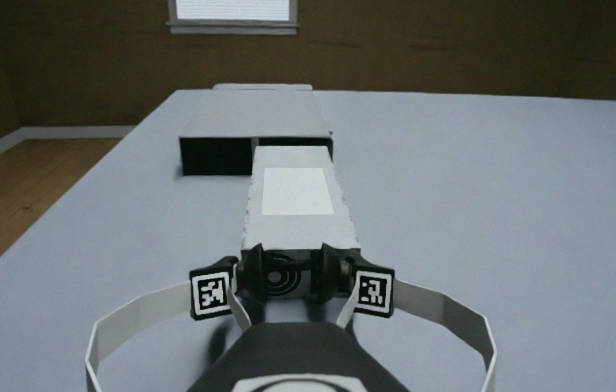

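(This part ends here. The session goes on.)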